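# Carry tube rack through self-closing door to desk

## Task

Move the tube rack off the counter, through the self-closing door, and set it on the desk. It counts only if the rack stands upright, every tube sits fully seated in a hole, and the door is closed at the end. The rack or any tube touching the floor is a failure, as is any robot toppling or left leaning. One or both robots may be used. At the end, release the rack and back the robots away from it.

## Robot and tools

ROBOTS. Two identical Hello Robot Stretch 4 units, r1 and r2. Each has an omni-wheel base, a lift on a vertical mast, an arm that telescopes forward, a wrist with yaw, pitch and roll joints, a two-finger gripper and four cameras. Each is about 1.6 m tall, and its base rim lies within 0.23 m of the base origin. They are not synchronised: if one stalls, the other keeps going. The same base command can move them by different amounts, up to roughly 3 cm per metre, so carrying one load together strains their hands and can tip a robot.

FRAMES. Base frame: origin on the floor below the base centre, x forward, y left, z up. hand_pose is reported in this frame. It is a fixed point between the open fingertips, and with all wrist joints at 0 its axes line up with the base axes. The printed hand position may be inaccurate. The odometry frame is the base frame as it was when the scene began. Each robot reports only in its own frames, so their positions relative to each other come only from images, lidar_m and wrist_depth_mm.

execute_actions. Arguments:
- "actions": a list holding one action, or an empty list to just read state and images.
- "cameras": optional list of camera names (r1_head_camera, r1_head_left_camera, r1_head_right_camera, r1_wrist_camera, the same four for r2, or "all"). Omitted, null or ["all"] returns every camera; [] returns none. An unknown name rejects the call.

An action is an object keyed "r1" and/or "r2". Under each key you may give:
- "base": exactly one relative move, measured from where the base last located itself in the most recent state report. translate_m is straight driving in metres, -2 to 2, forward positive. strafe_m is a sideways move in metres, -2 to 2, left positive. rotate_rad is a turn in place in radians, -3.2 to 3.2, counter-clockwise seen from above positive.
- "joints": absolute targets by name, one number each. lift_m is 0 to 1.2 m. arm_m is 0 to 0.55 m of extension. wrist_yaw_rad is -1.134 to 4.276: 0 faces forward, positive turns left, 3.14 is folded back, and above 3.4 the arm may get in the way. wrist_pitch_rad is -1.117 to 4.259: 0 is level and 1.57 points down. wrist_roll_rad is -1.117 to 4.259: positive turns clockwise seen from behind the gripper, and at 0 the fingers are level. gripper_m is -0.038 to 0.141, the fingertip gap in metres; values below 0 press the fingers together. A joint counts as done within ±0.004 for lift, arm and gripper, ±0.02 for yaw and roll, and ±0.05 for pitch.
- "pace": "slow", "default", "fast" or "max". The base drives at up to 0.1/0.3/0.4/0.6 m/s and turns at up to 1/2/3/4 rad/s. With the lift above 0.2, these caps fall with lift height, down to 0.3 m/s and 1 rad/s at 1.2.
- "contact_limits": {"arm_m": value from 0 (most sensitive) to 0.75}. The default is 0.5.
- Or, alone: "end_of_arm": "enable_torque". This re-powers wrist or gripper motors that shut off, and they hold their current position.

All motions in an action start together. An action runs for at most 15 s. Joint targets beyond their range are clipped, and the result notes it. Any other bad value or unknown key rejects the call, and nothing moves. A part you leave out may keep driving toward its previous target. If a result reports a stop, the rest of the calls in that reply are skipped.

wait: {"seconds": 0 to 10}. Commands nothing and returns state and images.
zoom_image: {"camera": name, "region": [x0, y0, x1, y1]}. Pixels of that camera's latest full image, origin at top left, at most 504 by 504. Image sizes: head 420x560, head_left/right 420x672 fisheye, wrist 616x392.
finished_scene: {"scene": current scene number}. Call it after the last command has settled. It cannot be undone. The result says whether the task succeeded and gives the next task.

RESULTS. The "pictures" line lists cameras in image order.
- base_status and joint_status: done; off_target (resting short of the target, possibly still pushing); contact_stop_at_<key> (blocked by something, and lift, arm or wheels go slack); limit_stop_at_<name>; time_out; torque_fault. After these stops the old target is dropped. limit_stop_at_tilt means a lean over 6 degrees: lift, arm and wheels go slack and refuse commands until it lessens.
- on_its_own covers things not commanded; its "held at" is the held target, not the actual position.
- lidar_m: 12 distances in metres, in 30-degree sectors, counter-clockwise from straight ahead (4th left, 7th behind, 10th right). "-" means nothing seen or closer than 0.25 m. It sees from about 0.15 m up, including tabletops and the other robot, and misses glass, thin legs and much behind.
- wrist_depth_mm: a 7x7 grid of depths in mm, 100 to 2000, read from top left.
- base_odometry: wheel-based, so slip counts as travel; heading -3.142 to 3.142, left positive. If turned_by_wheels and turned_by_imu differ by more than about 0.1 rad, the base likely hit or slipped.
- base_tilt: degrees forward/right, with a fixed offset up to about 1.5 degrees.
- motor_effort: percent of maximum, with the peak in brackets. It is noisy and offset. Wheels wheel_0..2 are positive for a right turn.

GRIPPING. Close to below the object's width. A tighter command squeezes harder and pulls the object toward the wrist. Neither gripper_m nor "done" confirms a grasp; look for a change in gripper effort. If the fingertips snag on a surface, raise the lift.

CAUTIONS. Robots must never press into each other. Once their bases touch, any further drive presses hard, and no reading reports contact. Avoid torque faults: they come from pressing the gripper into things or holding over about 2 kg level. Do not turn or drive with more than 1 kg held at arm_m above 0.2, especially at fast paces, and avoid strong pushes with a high gripper. limit_stop_at_own_body can occur with pitch below -0.2 and roll below -0.4 or above 4. At the start, unfold with lift_m 0.4 and wrist_yaw_rad 0 in one action. Loose objects may occasionally be nudged by outside forces. Drops, slams and hard hits are penalised, and faster robot motion is better.

Each tool is called after "Emit:" by a JSON object that holds its "fn" and its "kwargs", one argument or row to a line.

## Session

Emit:
{"fn": "execute_actions", "kwargs": {
  "actions": []
}}

Scene clock: 0.00 s.
r1.base_odometry: x=+0.000 y=+0.000 heading=+0.000 (m, m, rad; r1's odometry frame)
r1.turned_by_wheels: +0.000 (rad since the last result)
r1.turned_by_imu: +0.000 (rad since the last result)
r1.base_tilt: forward=+0.4 right=+0.3 (deg)
r1.lidar_m: 1.62 1.22 0.89 0.86 0.89 1.26 2.33 2.45 1.65 1.66 2.31 1.79
r1.base_status: not commanded
r1.joint_positions: lift_m=+0.203 arm_m=-0.002 wrist_yaw_rad=+3.205 wrist_pitch_rad=-0.002 wrist_roll_rad=+0.017 gripper_m=+0.057
r1.joint_status: not commanded
r1.motor_effort: lift_m=+20 arm_m=-1 wrist_yaw_rad=+0 wrist_pitch_rad=-5 wrist_roll_rad=-1 gripper_m=-2 wheel_0=+1 wheel_1=+0 wheel_2=+0 (%)
r1.hand_pose: x=-0.1250 y=+0.0690 z=+0.3818 quat_wxyz=(-0.032, +0.001, +0.009, +0.999) (m; r1's base frame)
r1.wrist_depth_mm: - 139 199 - - 1983 1281 / - - 137 - - 1921 1281 / - - 136 - - 1983 1281 / - 115 136 - - - 1308 / 184 138 - - - - 1281 / 208 1618 213 1576 217 1618 1281 / 210 1025 904 158 946 1008 1025
r2.base_odometry: x=+0.000 y=+0.000 heading=+0.000 (m, m, rad; r2's odometry frame)
r2.turned_by_wheels: +0.000 (rad since the last result)
r2.turned_by_imu: +0.000 (rad since the last result)
r2.base_tilt: forward=-0.2 right=+0.4 (deg)
r2.lidar_m: 1.64 2.10 2.14 2.72 1.64 2.71 2.06 1.85 1.91 2.19 1.25 1.27
r2.base_status: not commanded
r2.joint_positions: lift_m=+0.199 arm_m=+0.001 wrist_yaw_rad=+3.070 wrist_pitch_rad=-0.012 wrist_roll_rad=-0.010 gripper_m=+0.057
r2.joint_status: not commanded
r2.motor_effort: lift_m=+19 arm_m=-1 wrist_yaw_rad=-1 wrist_pitch_rad=-8 wrist_roll_rad=-2 gripper_m=-3 wheel_0=+0 wheel_1=+0 wheel_2=-1 (%)
r2.hand_pose: x=-0.1095 y=+0.1078 z=+0.3804 quat_wxyz=(+0.036, +0.006, -0.005, +0.999) (m; r2's base frame)
r2.wrist_depth_mm: - 142 - - - - - / - 122 171 - - - - / - 133 186 - - - - / 144 147 - - - - - / 1661 1863 - - - - - / 1060 1229 200 1336 196 1366 1397 / 820 831 917 - 931 891 976
pictures: r1_head_camera, r1_head_left_camera, r1_head_right_camera, r1_wrist_camera, r2_head_camera, r2_head_left_camera, r2_head_right_camera, r2_wrist_camera
Images, in order (width x height): r1_head_camera 420x560, r1_head_left_camera 420x672, r1_head_right_camera 420x672, r1_wrist_camera 616x392, r2_head_camera 420x560, r2_head_left_camera 420x672, r2_head_right_camera 420x672, r2_wrist_camera 616x392.

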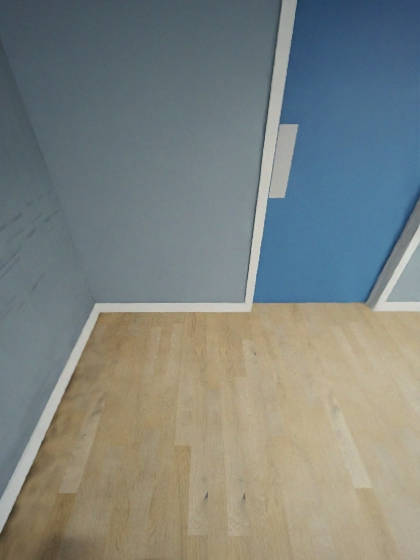

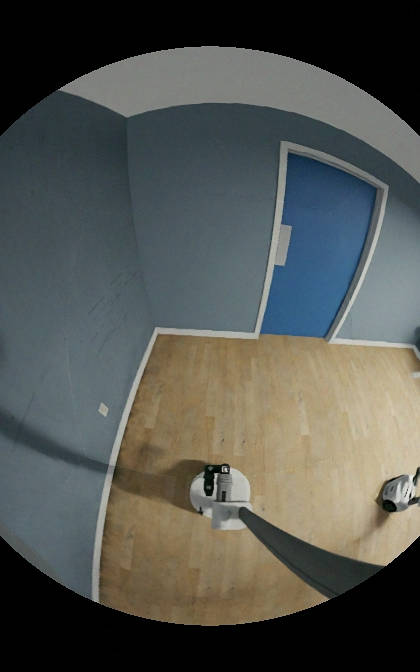

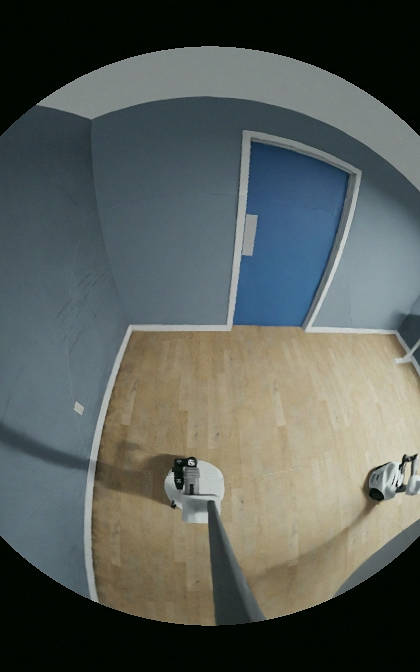

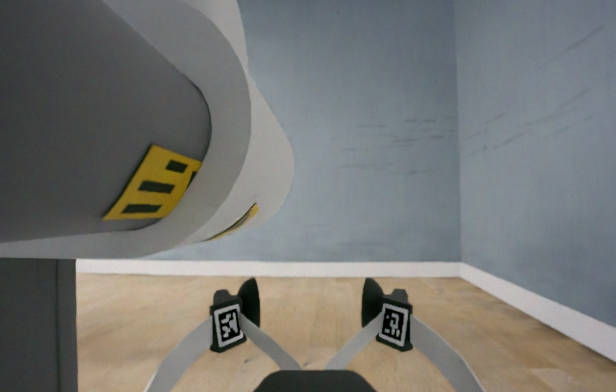

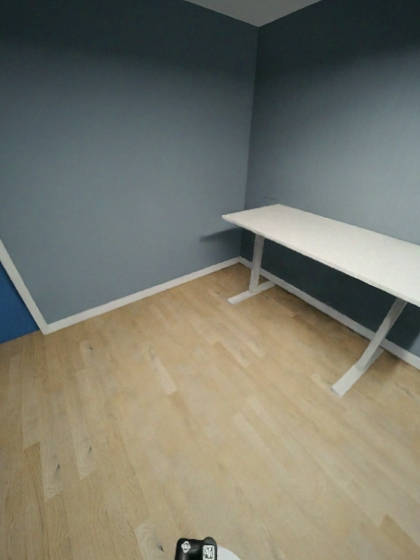

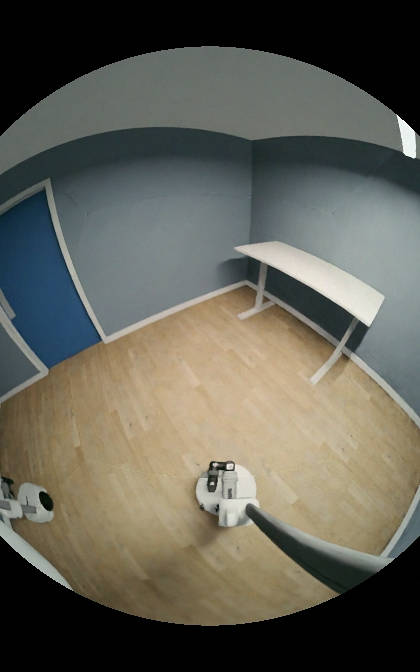

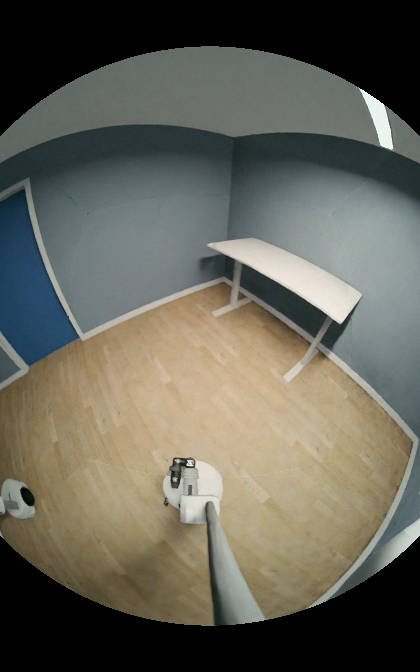

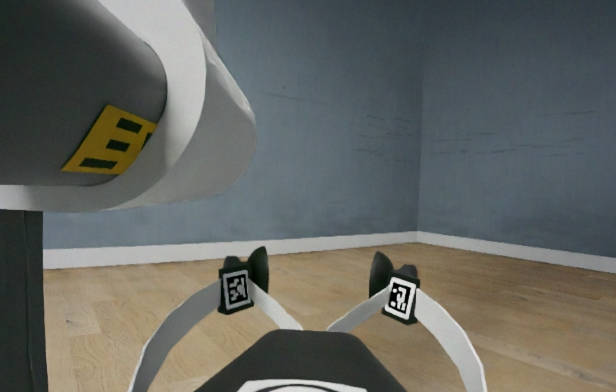

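Emit:
{"fn": "execute_actions", "kwargs": {
  "actions": [
    {"r1": {"base": {"strafe_m": -0.65}, "pace": "fast"}, "r2": {"base": {"rotate_rad": 0.6}}}
  ],
  "cameras": ["r1_head_camera", "r2_head_camera"]
}}

Emit:
{"fn": "execute_actions", "kwargs": {
  "actions": [
    {"r1": {"base": {"translate_m": 1.3}, "pace": "fast"}}
  ],
  "cameras": ["r1_head_camera", "r1_head_left_camera", "r2_head_camera"]
}}

Scene clock: 26.93 s.
r1.base_odometry: x=+0.000 y=-0.650 heading=+0.000 (m, m, rad; r1's odometry frame)
r1.turned_by_wheels: +0.000 (rad since the last result)
r1.turned_by_imu: +0.000 (rad since the last result)
r1.base_tilt: forward=+0.4 right=+0.2 (deg)
r1.lidar_m: 1.66 1.71 1.56 1.49 1.58 2.19 2.35 2.46 1.02 1.14 2.32 1.78
r1.base_status: done
r1.joint_positions: lift_m=+0.203 arm_m=-0.002 wrist_yaw_rad=+3.205 wrist_pitch_rad=-0.002 wrist_roll_rad=+0.017 gripper_m=+0.057
r1.joint_status: not commanded
r1.motor_effort: lift_m=+20(20) arm_m=+0(1) wrist_yaw_rad=+0(1) wrist_pitch_rad=-7(6) wrist_roll_rad=+2(1) gripper_m=-4(5) wheel_0=+0(11) wheel_1=+0(12) wheel_2=+0(0) (%)
r1.hand_pose: x=-0.1250 y=+0.0690 z=+0.3818 quat_wxyz=(-0.032, +0.001, +0.009, +0.999) (m; r1's base frame)
r1.wrist_depth_mm: - 139 199 - - - - / - - 137 - - - - / - - 136 - - - - / - 115 136 - - - - / 185 138 - - - - - / 208 1576 213 1618 219 1618 1537 / 211 1025 891 159 960 1008 1025
r2.base_odometry: x=+0.000 y=+0.000 heading=+0.600 (m, m, rad; r2's odometry frame)
r2.turned_by_wheels: +0.600 (rad since the last result)
r2.turned_by_imu: +0.592 (rad since the last result)
r2.base_tilt: forward=-0.2 right=+0.4 (deg)
r2.lidar_m: 2.10 2.27 1.03 1.06 2.75 1.95 1.87 1.91 2.16 1.25 1.31 1.79
r2.base_status: done
r2.joint_positions: lift_m=+0.199 arm_m=+0.001 wrist_yaw_rad=+3.070 wrist_pitch_rad=-0.012 wrist_roll_rad=-0.010 gripper_m=+0.057
r2.joint_status: not commanded
r2.motor_effort: lift_m=+19(19) arm_m=-1(1) wrist_yaw_rad=+0(0) wrist_pitch_rad=-7(8) wrist_roll_rad=-2(1) gripper_m=-3(2) wheel_0=+0(6) wheel_1=+0(8) wheel_2=+0(8) (%)
r2.hand_pose: x=-0.1095 y=+0.1078 z=+0.3804 quat_wxyz=(+0.036, +0.006, -0.005, +0.999) (m; r2's base frame)
r2.wrist_depth_mm: - 143 1983 - - - - / - 122 170 - - - - / - 133 186 - - - - / 144 147 1983 - - - - / 1808 1983 1921 - - - - / 1078 1229 200 1336 196 1397 1366 / 831 820 917 - 946 917 976
pictures: r1_head_camera, r2_head_camera
Images, in order (width x height): r1_head_camera 420x560, r2_head_camera 420x560.

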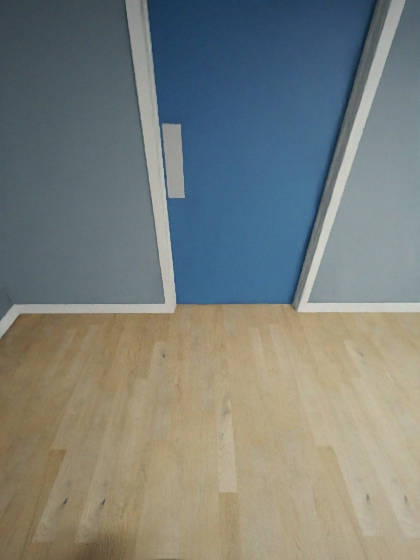

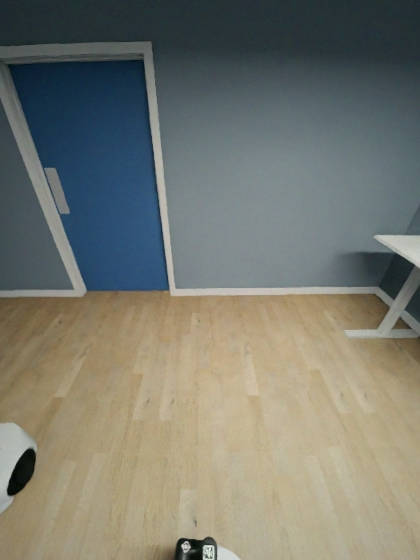

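Scene clock: 31.53 s.
r1.base_odometry: x=+1.300 y=-0.650 heading=+0.000 (m, m, rad; r1's odometry frame)
r1.turned_by_wheels: +0.000 (rad since the last result)
r1.turned_by_imu: -0.001 (rad since the last result)
r1.base_tilt: forward=+0.4 right=+0.3 (deg)
r1.lidar_m: 0.41 0.40 0.51 1.49 1.56 2.19 3.74 1.91 2.57 1.31 0.59 0.42
r1.base_status: done
r1.joint_positions: lift_m=+0.203 arm_m=-0.002 wrist_yaw_rad=+3.205 wrist_pitch_rad=-0.002 wrist_roll_rad=+0.017 gripper_m=+0.057
r1.joint_status: not commanded
r1.motor_effort: lift_m=+20(20) arm_m=+0(1) wrist_yaw_rad=-1(1) wrist_pitch_rad=-6(6) wrist_roll_rad=+1(0) gripper_m=-2(3) wheel_0=+0(5) wheel_1=-2(7) wheel_2=+2(10) (%)
r1.hand_pose: x=-0.1250 y=+0.0690 z=+0.3818 quat_wxyz=(-0.032, +0.001, +0.009, +0.999) (m; r1's base frame)
r1.wrist_depth_mm: - 139 198 - - - - / - - 137 - - - - / - - 136 - - - - / - 115 136 - - - - / 185 138 - - - - - / 208 1618 213 1708 218 1576 1537 / 211 1025 904 158 946 1025 1042
r2.base_odometry: x=+0.000 y=+0.000 heading=+0.600 (m, m, rad; r2's odometry frame)
r2.turned_by_wheels: +0.000 (rad since the last result)
r2.turned_by_imu: -0.002 (rad since the last result)
r2.base_tilt: forward=-0.2 right=+0.4 (deg)
r2.lidar_m: 2.11 1.91 2.82 2.66 2.75 1.96 1.85 1.96 2.18 1.25 1.28 1.77
r2.base_status: not commanded
r2.joint_positions: lift_m=+0.199 arm_m=+0.001 wrist_yaw_rad=+3.070 wrist_pitch_rad=-0.012 wrist_roll_rad=-0.010 gripper_m=+0.057
r2.joint_status: not commanded
r2.motor_effort: lift_m=+18(19) arm_m=-1(1) wrist_yaw_rad=-1(1) wrist_pitch_rad=-8(8) wrist_roll_rad=-1(1) gripper_m=-2(2) wheel_0=+0(1) wheel_1=+1(0) wheel_2=+0(0) (%)
r2.hand_pose: x=-0.1095 y=+0.1078 z=+0.3804 quat_wxyz=(+0.036, +0.006, -0.005, +0.999) (m; r2's base frame)
r2.wrist_depth_mm: - 143 - 1983 - - - / - 122 171 1983 - - - / - 133 186 - - - - / 144 147 - - - - - / 1808 1983 1983 - - - - / 1078 1229 200 1336 196 1397 1366 / 831 831 917 - 946 917 960
pictures: r1_head_camera, r1_head_left_camera, r2_head_camera
Images, in order (width x height): r1_head_camera 420x560, r1_head_left_camera 420x672, r2_head_camera 420x560.

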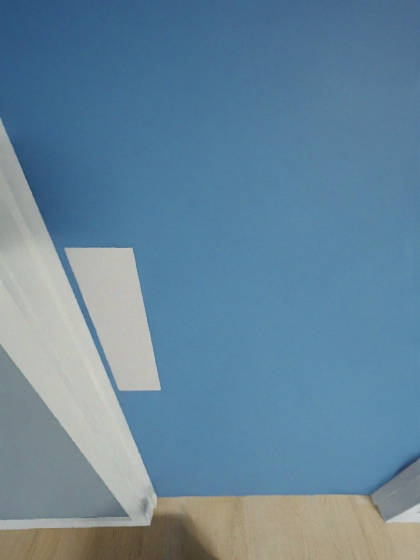

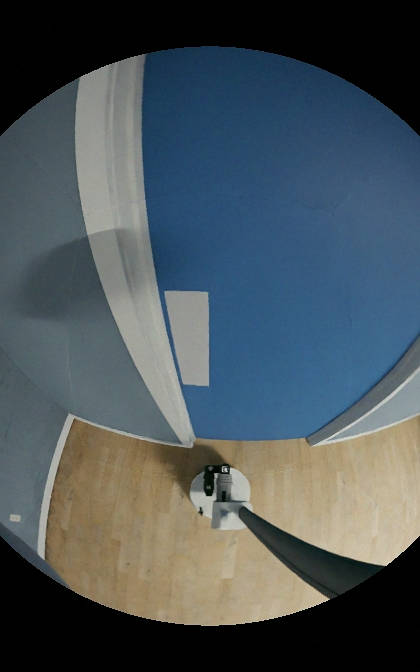

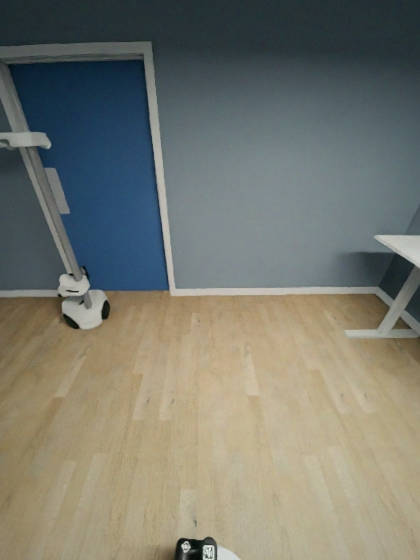

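Emit:
{"fn": "execute_actions", "kwargs": {
  "actions": [
    {"r1": {"base": {"strafe_m": -0.12}}, "r2": {"base": {"strafe_m": 1.15}, "pace": "fast"}}
  ],
  "cameras": ["r2_head_camera"]
}}

Emit:
{"fn": "execute_actions", "kwargs": {
  "actions": [
    {"r1": {"base": {"translate_m": 1.2}, "pace": "slow"}, "r2": {"base": {"translate_m": 0.8}}}
  ],
  "cameras": ["r1_head_camera", "r1_head_left_camera", "r2_head_camera"]
}}

Scene clock: 45.47 s.
r1.base_odometry: x=+1.300 y=-0.770 heading=+0.000 (m, m, rad; r1's odometry frame)
r1.turned_by_wheels: +0.000 (rad since the last result)
r1.turned_by_imu: -0.002 (rad since the last result)
r1.base_tilt: forward=+0.4 right=+0.2 (deg)
r1.lidar_m: 0.40 0.45 0.48 1.52 1.69 2.37 1.53 3.84 2.43 1.28 0.58 0.45
r1.base_status: done
r1.joint_positions: lift_m=+0.203 arm_m=-0.002 wrist_yaw_rad=+3.205 wrist_pitch_rad=-0.002 wrist_roll_rad=+0.017 gripper_m=+0.057
r1.joint_status: not commanded
r1.motor_effort: lift_m=+20(20) arm_m=+0(1) wrist_yaw_rad=-1(1) wrist_pitch_rad=-7(7) wrist_roll_rad=+1(0) gripper_m=-4(3) wheel_0=-1(5) wheel_1=-1(9) wheel_2=+1(1) (%)
r1.hand_pose: x=-0.1250 y=+0.0690 z=+0.3818 quat_wxyz=(-0.032, +0.001, +0.009, +0.999) (m; r1's base frame)
r1.wrist_depth_mm: - 139 199 - - - - / - - 137 - - - - / - - 136 - - - - / - 115 136 1921 - - - / 184 138 - - - - - / 208 1618 213 1618 219 1576 1537 / 211 1042 904 158 960 1008 1025
r2.base_odometry: x=-0.649 y=+0.949 heading=+0.600 (m, m, rad; r2's odometry frame)
r2.turned_by_wheels: +0.000 (rad since the last result)
r2.turned_by_imu: +0.002 (rad since the last result)
r2.base_tilt: forward=-0.2 right=+0.4 (deg)
r2.lidar_m: 1.51 2.14 1.60 1.51 1.59 2.01 1.90 1.98 2.65 2.40 2.53 2.21
r2.base_status: done
r2.joint_positions: lift_m=+0.199 arm_m=+0.001 wrist_yaw_rad=+3.070 wrist_pitch_rad=-0.012 wrist_roll_rad=-0.010 gripper_m=+0.057
r2.joint_status: not commanded
r2.motor_effort: lift_m=+19(19) arm_m=-1(1) wrist_yaw_rad=+0(0) wrist_pitch_rad=-8(7) wrist_roll_rad=-2(1) gripper_m=-4(2) wheel_0=+1(11) wheel_1=-1(11) wheel_2=+0(2) (%)
r2.hand_pose: x=-0.1095 y=+0.1078 z=+0.3804 quat_wxyz=(+0.036, +0.006, -0.005, +0.999) (m; r2's base frame)
r2.wrist_depth_mm: - 143 - - - - - / - 122 171 - - - - / - 133 186 - - - 1983 / 144 147 - - - - 1983 / 1808 - - - - - 1983 / 1078 1229 200 1308 196 1397 1397 / 842 831 931 - 960 917 960
pictures: r2_head_camera
Images, in order (width x height): r2_head_camera 420x560.

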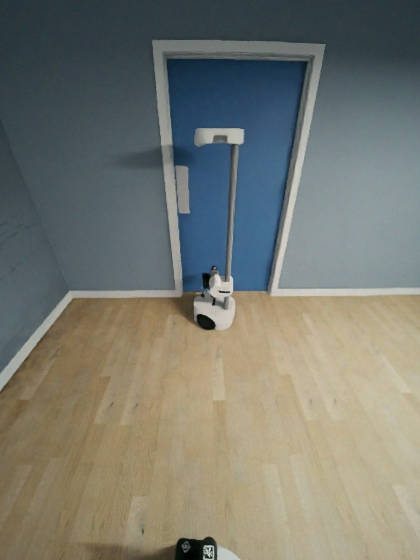

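action 0: r1: "base": translate_m = 1.2 would last too long for one action: at the pace "slow" translate_m can be at most 0.766 in either direction: name a faster pace, or command the rest in another action

Emit:
{"fn": "execute_actions", "kwargs": {
  "actions": [
    {"r1": {"base": {"translate_m": 0.35}, "pace": "slow"}, "r2": {"base": {"translate_m": 0.6}}}
  ],
  "cameras": ["r1_head_camera", "r1_head_left_camera", "r2_head_camera"]
}}

Scene clock: 53.07 s.
r1.base_odometry: x=+1.650 y=-0.770 heading=+0.000 (m, m, rad; r1's odometry frame)
r1.turned_by_wheels: +0.000 (rad since the last result)
r1.turned_by_imu: -0.003 (rad since the last result)
r1.base_tilt: forward=+0.5 right=+0.2 (deg)
r1.lidar_m: 0.25 0.25 0.36 0.33 1.70 2.34 1.27 4.16 2.42 0.47 0.25 0.25
r1.base_status: done
r1.joint_positions: lift_m=+0.203 arm_m=-0.002 wrist_yaw_rad=+3.205 wrist_pitch_rad=-0.002 wrist_roll_rad=+0.017 gripper_m=+0.057
r1.joint_status: not commanded
r1.motor_effort: lift_m=+20(20) arm_m=-1(0) wrist_yaw_rad=+0(1) wrist_pitch_rad=-6(6) wrist_roll_rad=+0(0) gripper_m=-3(3) wheel_0=+7(7) wheel_1=+7(10) wheel_2=-14(19) (%)
r1.hand_pose: x=-0.1250 y=+0.0690 z=+0.3818 quat_wxyz=(-0.032, +0.001, +0.009, +0.999) (m; r1's base frame)
r1.wrist_depth_mm: - 139 199 - - - - / - - 137 - - - - / - - 136 - - - - / - 114 136 1661 - - - / 184 138 - - - - - / 208 1618 212 1397 219 1576 1537 / 211 1025 904 158 946 1008 1008
r2.base_odometry: x=-0.154 y=+1.288 heading=+0.600 (m, m, rad; r2's odometry frame)
r2.turned_by_wheels: +0.000 (rad since the last result)
r2.turned_by_imu: -0.004 (rad since the last result)
r2.base_tilt: forward=-0.2 right=+0.4 (deg)
r2.lidar_m: 1.27 1.55 1.61 1.53 1.57 2.15 2.49 2.62 3.36 2.39 2.14 1.65
r2.base_status: done
r2.joint_positions: lift_m=+0.199 arm_m=+0.001 wrist_yaw_rad=+3.070 wrist_pitch_rad=-0.012 wrist_roll_rad=-0.010 gripper_m=+0.057
r2.joint_status: not commanded
r2.motor_effort: lift_m=+19(19) arm_m=-1(1) wrist_yaw_rad=+0(1) wrist_pitch_rad=-8(8) wrist_roll_rad=-2(0) gripper_m=-3(4) wheel_0=-1(5) wheel_1=+0(3) wheel_2=+0(6) (%)
r2.hand_pose: x=-0.1095 y=+0.1078 z=+0.3804 quat_wxyz=(+0.036, +0.006, -0.005, +0.999) (m; r2's base frame)
r2.wrist_depth_mm: - 142 - - - - - / - 122 171 - - - - / - 133 186 - - - 1983 / 144 147 - - - - - / 1808 - - - - - 1983 / 1078 1205 200 1366 196 1397 1397 / 831 820 931 - 946 917 960
pictures: r1_head_camera, r1_head_left_camera, r2_head_camera
Images, in order (width x height): r1_head_camera 420x560, r1_head_left_camera 420x672, r2_head_camera 420x560.

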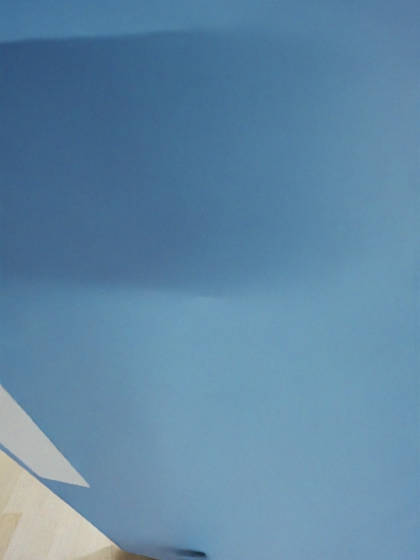

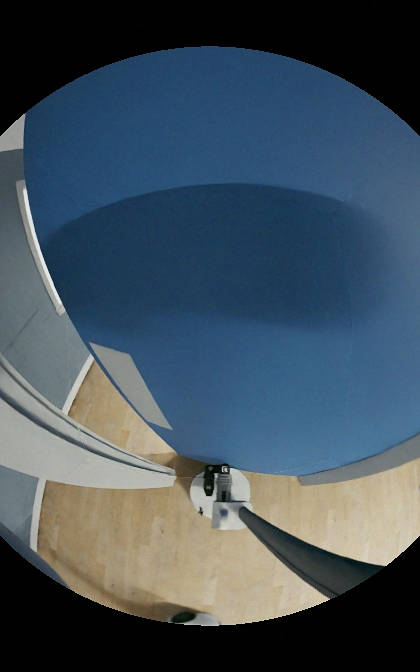

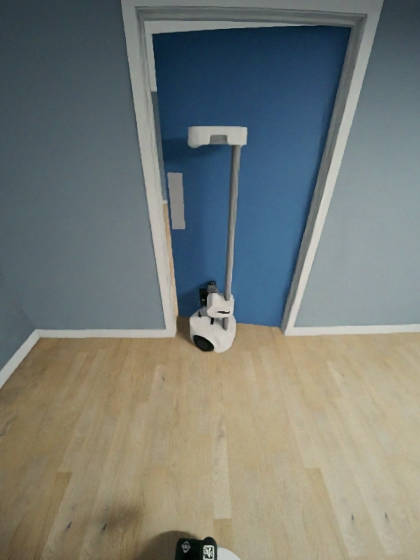

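The door is opening. Continue pushing.

Emit:
{"fn": "execute_actions", "kwargs": {
  "actions": [
    {"r1": {"base": {"translate_m": 0.65}, "pace": "default"}}
  ],
  "cameras": ["r1_head_camera", "r1_head_left_camera", "r2_head_camera"]
}}

Scene clock: 59.50 s.
r1.base_odometry: x=+2.299 y=-0.770 heading=+0.000 (m, m, rad; r1's odometry frame)
r1.turned_by_wheels: +0.000 (rad since the last result)
r1.turned_by_imu: -0.005 (rad since the last result)
r1.base_tilt: forward=+0.4 right=+0.3 (deg)
r1.lidar_m: 0.25 2.26 1.63 1.59 0.74 0.57 1.92 4.83 0.31 0.25 - 0.25
r1.base_status: done
r1.joint_positions: lift_m=+0.203 arm_m=-0.002 wrist_yaw_rad=+3.205 wrist_pitch_rad=-0.002 wrist_roll_rad=+0.017 gripper_m=+0.057
r1.joint_status: not commanded
r1.motor_effort: lift_m=+20(20) arm_m=+0(0) wrist_yaw_rad=-1(0) wrist_pitch_rad=-6(6) wrist_roll_rad=+0(1) gripper_m=-3(7) wheel_0=+7(9) wheel_1=-3(10) wheel_2=-4(23) (%)
r1.hand_pose: x=-0.1250 y=+0.0690 z=+0.3818 quat_wxyz=(-0.032, +0.001, +0.009, +0.999) (m; r1's base frame)
r1.wrist_depth_mm: - 139 199 - - 627 597 / - - 137 - - 634 591 / - - 136 - - 634 591 / - 115 136 - - 627 585 / 185 138 - - - 627 585 / 208 1661 212 1661 219 621 580 / 210 1042 904 159 960 569 574
r2.base_odometry: x=-0.154 y=+1.288 heading=+0.600 (m, m, rad; r2's odometry frame)
r2.turned_by_wheels: +0.000 (rad since the last result)
r2.turned_by_imu: -0.002 (rad since the last result)
r2.base_tilt: forward=-0.2 right=+0.4 (deg)
r2.lidar_m: 1.51 1.54 1.61 1.53 1.58 2.18 2.51 2.61 3.35 2.39 2.14 1.67
r2.base_status: not commanded
r2.joint_positions: lift_m=+0.199 arm_m=+0.001 wrist_yaw_rad=+3.070 wrist_pitch_rad=-0.012 wrist_roll_rad=-0.010 gripper_m=+0.057
r2.joint_status: not commanded
r2.motor_effort: lift_m=+18(19) arm_m=-1(1) wrist_yaw_rad=+0(1) wrist_pitch_rad=-7(8) wrist_roll_rad=-2(1) gripper_m=-3(3) wheel_0=+0(0) wheel_1=+0(0) wheel_2=+0(0) (%)
r2.hand_pose: x=-0.1095 y=+0.1078 z=+0.3804 quat_wxyz=(+0.036, +0.006, -0.005, +0.999) (m; r2's base frame)
r2.wrist_depth_mm: - 142 - - - - - / - 122 171 - - - - / - 133 186 - - - 1983 / 144 147 - - - - - / 1863 - - - - - 1983 / 1060 1255 200 1336 197 1397 1397 / 820 820 917 - 946 917 960
pictures: r1_head_camera, r1_head_left_camera, r2_head_camera
Images, in order (width x height): r1_head_camera 420x560, r1_head_left_camera 420x672, r2_head_camera 420x560.

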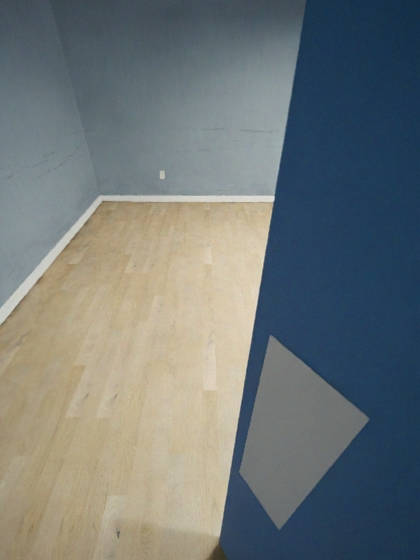

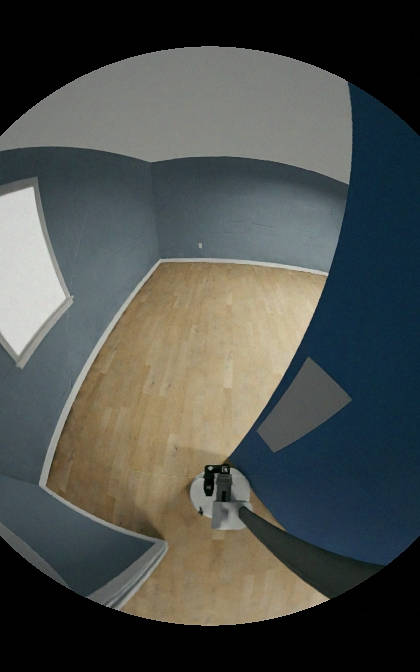

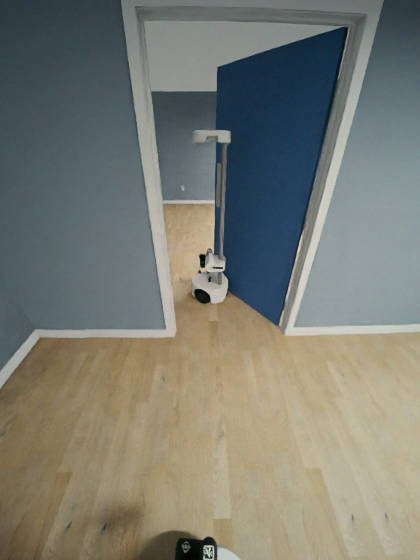

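Emit:
{"fn": "execute_actions", "kwargs": {
  "actions": [
    {"r1": {"base": {"strafe_m": -0.5}, "pace": "default"}}
  ],
  "cameras": ["r1_head_camera", "r1_head_right_camera", "r2_head_camera"]
}}

Scene clock: 67.53 s.
r1.base_odometry: x=+2.299 y=-1.270 heading=+0.000 (m, m, rad; r1's odometry frame)
r1.turned_by_wheels: +0.000 (rad since the last result)
r1.turned_by_imu: +0.000 (rad since the last result)
r1.base_tilt: forward=+0.4 right=+0.2 (deg)
r1.lidar_m: 4.09 2.94 2.15 1.95 0.97 2.00 0.56 0.25 0.26 - 0.25 0.37
r1.base_status: done
r1.joint_positions: lift_m=+0.203 arm_m=-0.002 wrist_yaw_rad=+3.205 wrist_pitch_rad=-0.002 wrist_roll_rad=+0.017 gripper_m=+0.057
r1.joint_status: not commanded
r1.motor_effort: lift_m=+20(20) arm_m=+0(1) wrist_yaw_rad=-1(0) wrist_pitch_rad=-6(6) wrist_roll_rad=+0(1) gripper_m=-1(4) wheel_0=+2(23) wheel_1=-7(17) wheel_2=+0(7) (%)
r1.hand_pose: x=-0.1250 y=+0.0690 z=+0.3818 quat_wxyz=(-0.032, +0.001, +0.009, +0.999) (m; r1's base frame)
r1.wrist_depth_mm: - 139 199 - - - - / - - 137 - - - - / - - 136 - - - - / - 114 136 - - - - / 184 138 - - - - - / 208 442 212 1661 218 1537 1537 / 211 418 820 158 946 991 1025
r2.base_odometry: x=-0.154 y=+1.288 heading=+0.600 (m, m, rad; r2's odometry frame)
r2.turned_by_wheels: +0.000 (rad since the last result)
r2.turned_by_imu: -0.002 (rad since the last result)
r2.base_tilt: forward=-0.2 right=+0.5 (deg)
r2.lidar_m: 1.49 1.55 1.63 1.52 1.59 2.13 2.50 2.61 3.36 2.40 2.18 1.65
r2.base_status: not commanded
r2.joint_positions: lift_m=+0.199 arm_m=+0.001 wrist_yaw_rad=+3.070 wrist_pitch_rad=-0.012 wrist_roll_rad=-0.010 gripper_m=+0.057
r2.joint_status: not commanded
r2.motor_effort: lift_m=+19(19) arm_m=-1(1) wrist_yaw_rad=+1(1) wrist_pitch_rad=-7(7) wrist_roll_rad=+0(2) gripper_m=-4(3) wheel_0=+0(0) wheel_1=+0(0) wheel_2=+1(1) (%)
r2.hand_pose: x=-0.1095 y=+0.1078 z=+0.3804 quat_wxyz=(+0.036, +0.006, -0.005, +0.999) (m; r2's base frame)
r2.wrist_depth_mm: - 143 - - - - - / - 122 171 - - - - / - 133 186 - - - 1983 / 144 147 - - - - - / 1808 - - - - - 1983 / 1078 1255 200 1336 196 1366 1366 / 820 820 931 - 960 904 960
pictures: r1_head_camera, r1_head_right_camera, r2_head_camera
Images, in order (width x height): r1_head_camera 420x560, r1_head_right_camera 420x672, r2_head_camera 420x560.

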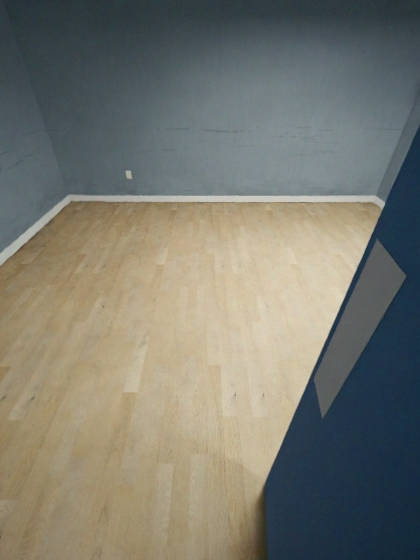

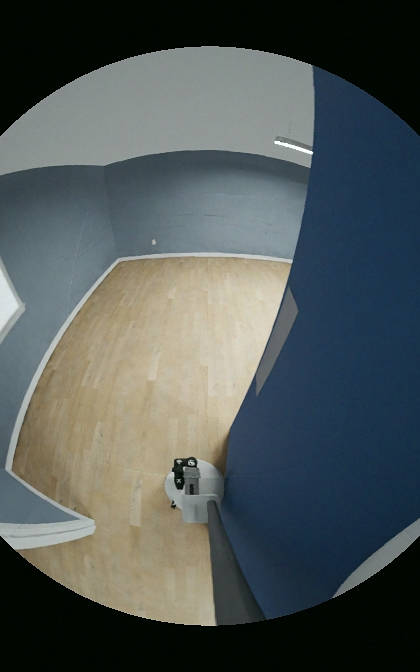

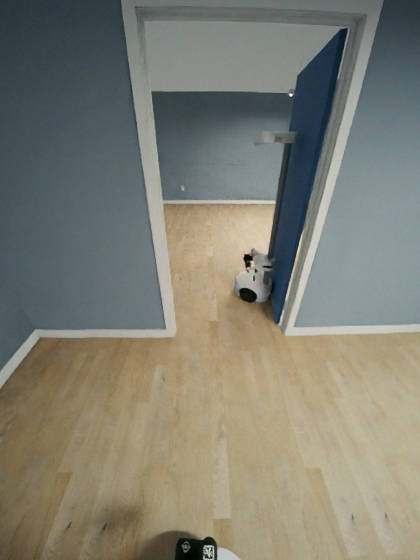

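Emit:
{"fn": "execute_actions", "kwargs": {
  "actions": [
    {"r1": {"base": {"strafe_m": -0.3}, "pace": "default"}, "r2": {"base": {"strafe_m": -0.12}}}
  ],
  "cameras": ["r1_head_right_camera", "r2_head_camera"]
}}

Scene clock: 85.80 s.
r1.base_odometry: x=+1.853 y=-0.646 heading=+0.854 (m, m, rad; r1's odometry frame)
r1.turned_by_wheels: +0.854 (rad since the last result)
r1.turned_by_imu: +0.802 (rad since the last result)
r1.base_tilt: forward=+0.4 right=+0.2 (deg)
r1.lidar_m: 1.63 1.42 0.25 0.25 1.68 1.52 3.74 0.46 0.25 0.25 0.26 0.25
r1.base_status: strafe_m contact_stop (by the wheels' count: +0.804 of -0.300)
r1.joint_positions: lift_m=+0.203 arm_m=-0.002 wrist_yaw_rad=+3.205 wrist_pitch_rad=-0.002 wrist_roll_rad=+0.017 gripper_m=+0.057
r1.joint_status: not commanded
r1.on_its_own: the wheels are slack since a contact_stop
r1.motor_effort: lift_m=+20(20) arm_m=-1(1) wrist_yaw_rad=-1(7) wrist_pitch_rad=-6(6) wrist_roll_rad=+0(1) gripper_m=-3(4) wheel_0=+0(34) wheel_1=+0(34) wheel_2=+0(2) (%)
r1.hand_pose: x=-0.1250 y=+0.0690 z=+0.3818 quat_wxyz=(-0.032, +0.001, +0.009, +0.999) (m; r1's base frame)
r1.wrist_depth_mm: - 139 199 - - - - / - - 137 - - - - / - - 136 - - - - / - 115 136 - - - - / 184 138 - - - - - / 208 1308 212 1618 218 1576 1281 / 211 866 904 158 960 1008 1025
r2.base_odometry: x=-0.086 y=+1.189 heading=+0.600 (m, m, rad; r2's odometry frame)
r2.turned_by_wheels: +0.000 (rad since the last result)
r2.turned_by_imu: -0.005 (rad since the last result)
r2.base_tilt: forward=-0.2 right=+0.4 (deg)
r2.lidar_m: 1.51 1.52 1.75 1.66 1.72 2.35 2.47 2.60 3.20 2.27 2.18 1.58
r2.base_status: done
r2.joint_positions: lift_m=+0.199 arm_m=+0.001 wrist_yaw_rad=+3.070 wrist_pitch_rad=-0.012 wrist_roll_rad=-0.010 gripper_m=+0.057
r2.joint_status: not commanded
r2.motor_effort: lift_m=+19(19) arm_m=-1(1) wrist_yaw_rad=+1(0) wrist_pitch_rad=-7(8) wrist_roll_rad=-2(0) gripper_m=-3(2) wheel_0=-1(8) wheel_1=+2(11) wheel_2=+0(1) (%)
r2.hand_pose: x=-0.1095 y=+0.1078 z=+0.3804 quat_wxyz=(+0.036, +0.006, -0.005, +0.999) (m; r2's base frame)
r2.wrist_depth_mm: - 143 - - - - - / - 122 171 - - - - / - 133 186 - - - - / 144 147 - - - - - / 1808 - - - - - - / 1098 1229 200 1366 196 1366 1397 / 842 831 931 - 946 904 960
pictures: r1_head_right_camera, r2_head_camera
Images, in order (width x height): r1_head_right_camera 420x672, r2_head_camera 420x560.

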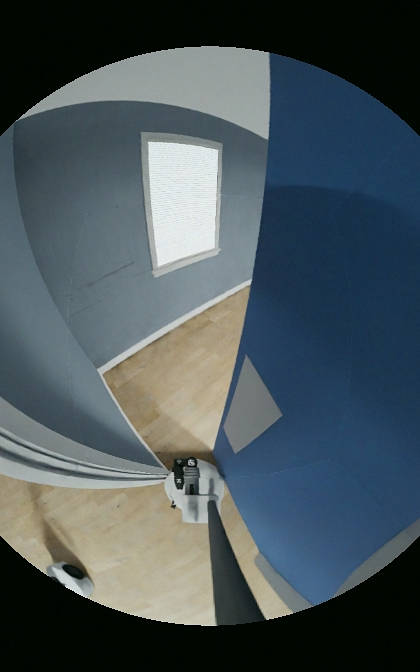

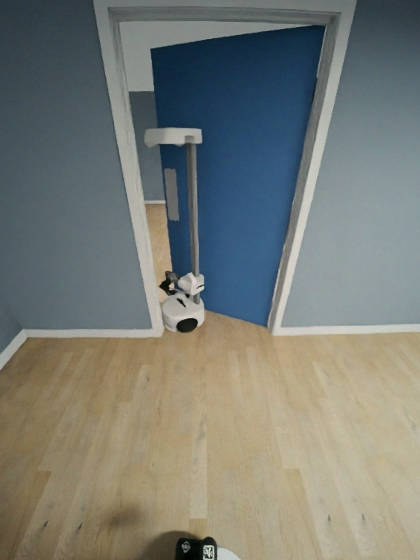

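Emit:
{"fn": "execute_actions", "kwargs": {
  "actions": [
    {"r1": {"base": {"strafe_m": -0.8}, "pace": "default"}}
  ],
  "cameras": ["r1_head_right_camera", "r2_head_camera"]
}}

Scene clock: 96.47 s.
r1.base_odometry: x=+2.456 y=-1.172 heading=+0.854 (m, m, rad; r1's odometry frame)
r1.turned_by_wheels: +0.000 (rad since the last result)
r1.turned_by_imu: +0.001 (rad since the last result)
r1.base_tilt: forward=+0.4 right=+0.3 (deg)
r1.lidar_m: 2.25 1.97 1.24 0.98 2.11 0.43 0.25 0.25 0.25 0.25 3.92 3.77
r1.base_status: done
r1.joint_positions: lift_m=+0.203 arm_m=-0.002 wrist_yaw_rad=+3.205 wrist_pitch_rad=-0.002 wrist_roll_rad=+0.017 gripper_m=+0.057
r1.joint_status: not commanded
r1.motor_effort: lift_m=+19(20) arm_m=+0(1) wrist_yaw_rad=-1(0) wrist_pitch_rad=-5(6) wrist_roll_rad=+1(1) gripper_m=-3(4) wheel_0=+3(20) wheel_1=-4(18) wheel_2=+2(6) (%)
r1.hand_pose: x=-0.1250 y=+0.0690 z=+0.3818 quat_wxyz=(-0.032, +0.001, +0.009, +0.999) (m; r1's base frame)
r1.wrist_depth_mm: - 139 200 473 603 - - / - - 137 473 609 - - / - - 136 469 597 - - / - 115 136 462 591 - - / 185 138 370 462 591 - - / 207 319 213 459 219 1430 1537 / 211 309 362 158 559 991 1025
r2.base_odometry: x=-0.086 y=+1.189 heading=+0.600 (m, m, rad; r2's odometry frame)
r2.turned_by_wheels: +0.000 (rad since the last result)
r2.turned_by_imu: -0.002 (rad since the last result)
r2.base_tilt: forward=-0.3 right=+0.4 (deg)
r2.lidar_m: 1.95 1.51 1.74 1.64 1.72 2.32 2.50 2.59 3.25 2.28 2.16 1.60
r2.base_status: not commanded
r2.joint_positions: lift_m=+0.199 arm_m=+0.001 wrist_yaw_rad=+3.070 wrist_pitch_rad=-0.012 wrist_roll_rad=-0.010 gripper_m=+0.057
r2.joint_status: not commanded
r2.motor_effort: lift_m=+19(19) arm_m=-1(1) wrist_yaw_rad=+0(0) wrist_pitch_rad=-7(7) wrist_roll_rad=+0(1) gripper_m=-3(2) wheel_0=-1(1) wheel_1=+2(2) wheel_2=+0(0) (%)
r2.hand_pose: x=-0.1095 y=+0.1078 z=+0.3804 quat_wxyz=(+0.036, +0.006, -0.005, +0.999) (m; r2's base frame)
r2.wrist_depth_mm: - 142 - - - - - / - 122 171 - - - - / - 133 185 - - - - / 144 147 - - - - - / 1863 - - - - - - / 1060 1229 200 1336 196 1397 1366 / 831 831 917 - 946 904 976
pictures: r1_head_right_camera, r2_head_camera
Images, in order (width x height): r1_head_right_camera 420x672, r2_head_camera 420x560.

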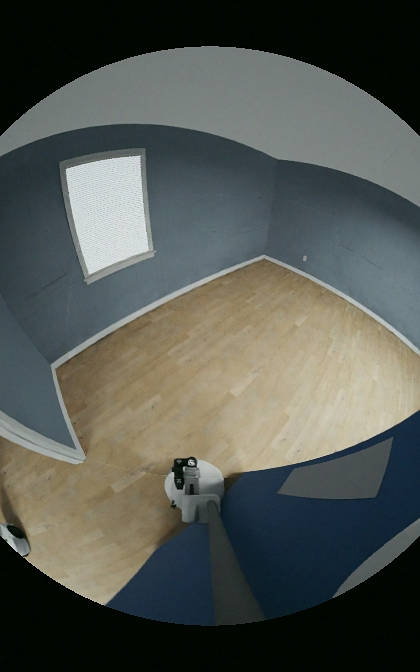

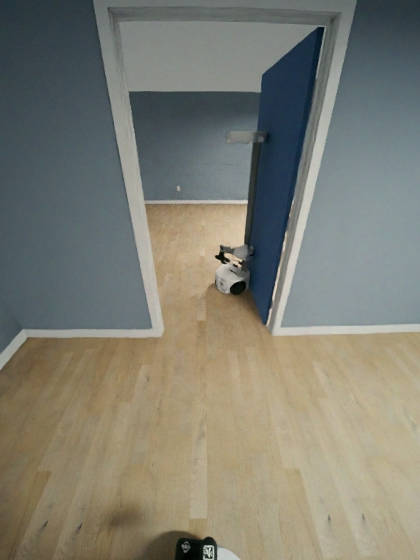

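Emit:
{"fn": "execute_actions", "kwargs": {
  "actions": [
    {"r1": {"base": {"strafe_m": -0.15}, "pace": "default"}, "r2": {"base": {"translate_m": 1.3}, "pace": "fast"}}
  ],
  "cameras": ["r1_head_right_camera", "r2_head_camera", "r2_head_left_camera"]
}}

Scene clock: 113.43 s.
r1.base_odometry: x=+2.569 y=-1.270 heading=+0.854 (m, m, rad; r1's odometry frame)
r1.turned_by_wheels: +0.000 (rad since the last result)
r1.turned_by_imu: -0.002 (rad since the last result)
r1.base_tilt: forward=+0.4 right=+0.3 (deg)
r1.lidar_m: 2.37 2.03 1.47 1.08 0.96 0.35 0.25 - 0.25 0.25 3.82 3.83
r1.base_status: done
r1.joint_positions: lift_m=+0.203 arm_m=-0.002 wrist_yaw_rad=+3.205 wrist_pitch_rad=-0.002 wrist_roll_rad=+0.017 gripper_m=+0.057
r1.joint_status: not commanded
r1.motor_effort: lift_m=+20(19) arm_m=-1(1) wrist_yaw_rad=-1(1) wrist_pitch_rad=-6(6) wrist_roll_rad=+0(1) gripper_m=-1(1) wheel_0=+1(12) wheel_1=-3(17) wheel_2=+2(2) (%)
r1.hand_pose: x=-0.1250 y=+0.0690 z=+0.3818 quat_wxyz=(-0.032, +0.001, +0.009, +0.999) (m; r1's base frame)
r1.wrist_depth_mm: - 139 199 424 508 647 - / - - 137 421 508 634 - / - - 136 421 500 634 - / - 115 136 418 500 627 - / 185 138 351 415 496 615 - / 208 310 212 413 219 609 1576 / 211 304 347 158 473 609 1025
r2.base_odometry: x=+0.987 y=+1.923 heading=+0.600 (m, m, rad; r2's odometry frame)
r2.turned_by_wheels: +0.000 (rad since the last result)
r2.turned_by_imu: -0.005 (rad since the last result)
r2.base_tilt: forward=-0.2 right=+0.4 (deg)
r2.lidar_m: 0.95 2.46 0.45 0.76 1.76 2.35 3.92 3.95 2.36 0.92 0.58 0.75
r2.base_status: done
r2.joint_positions: lift_m=+0.199 arm_m=+0.001 wrist_yaw_rad=+3.070 wrist_pitch_rad=-0.012 wrist_roll_rad=-0.010 gripper_m=+0.057
r2.joint_status: not commanded
r2.motor_effort: lift_m=+19(19) arm_m=-1(1) wrist_yaw_rad=+0(0) wrist_pitch_rad=-8(7) wrist_roll_rad=+0(1) gripper_m=-4(4) wheel_0=+0(7) wheel_1=+0(7) wheel_2=+1(10) (%)
r2.hand_pose: x=-0.1095 y=+0.1078 z=+0.3804 quat_wxyz=(+0.036, +0.006, -0.005, +0.999) (m; r2's base frame)
r2.wrist_depth_mm: - 142 - - - - - / - 122 171 - - - - / - 133 186 - - - - / 144 147 - - - - - / 1863 - - - - - - / 1078 1255 200 1336 196 1397 1366 / 831 831 931 - 960 904 991
pictures: r1_head_right_camera, r2_head_camera, r2_head_left_camera
Images, in order (width x height): r1_head_right_camera 420x672, r2_head_camera 420x560, r2_head_left_camera 420x672.

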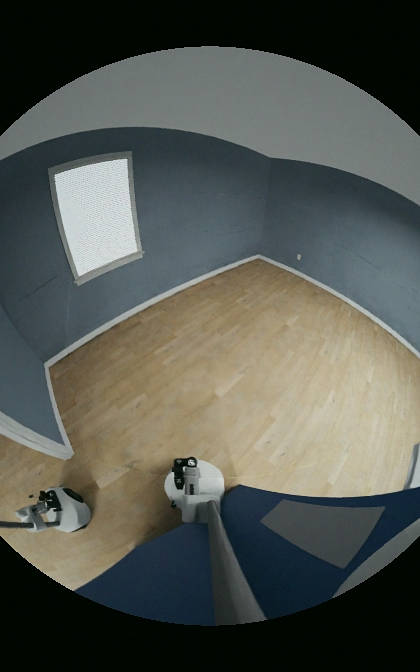

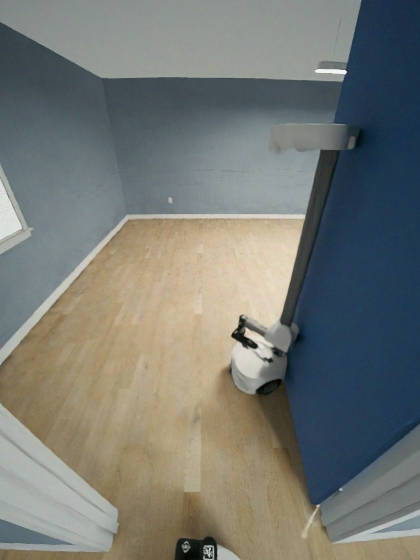

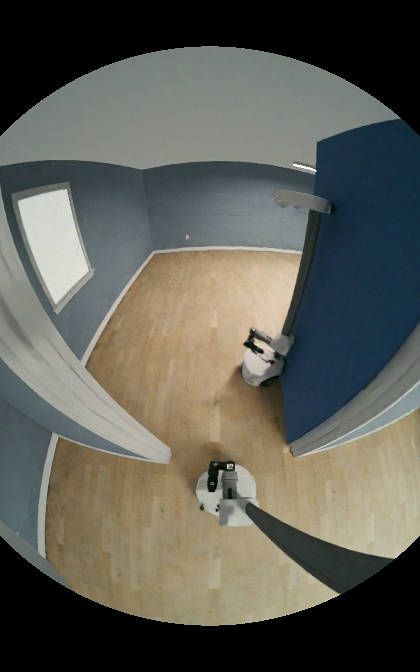

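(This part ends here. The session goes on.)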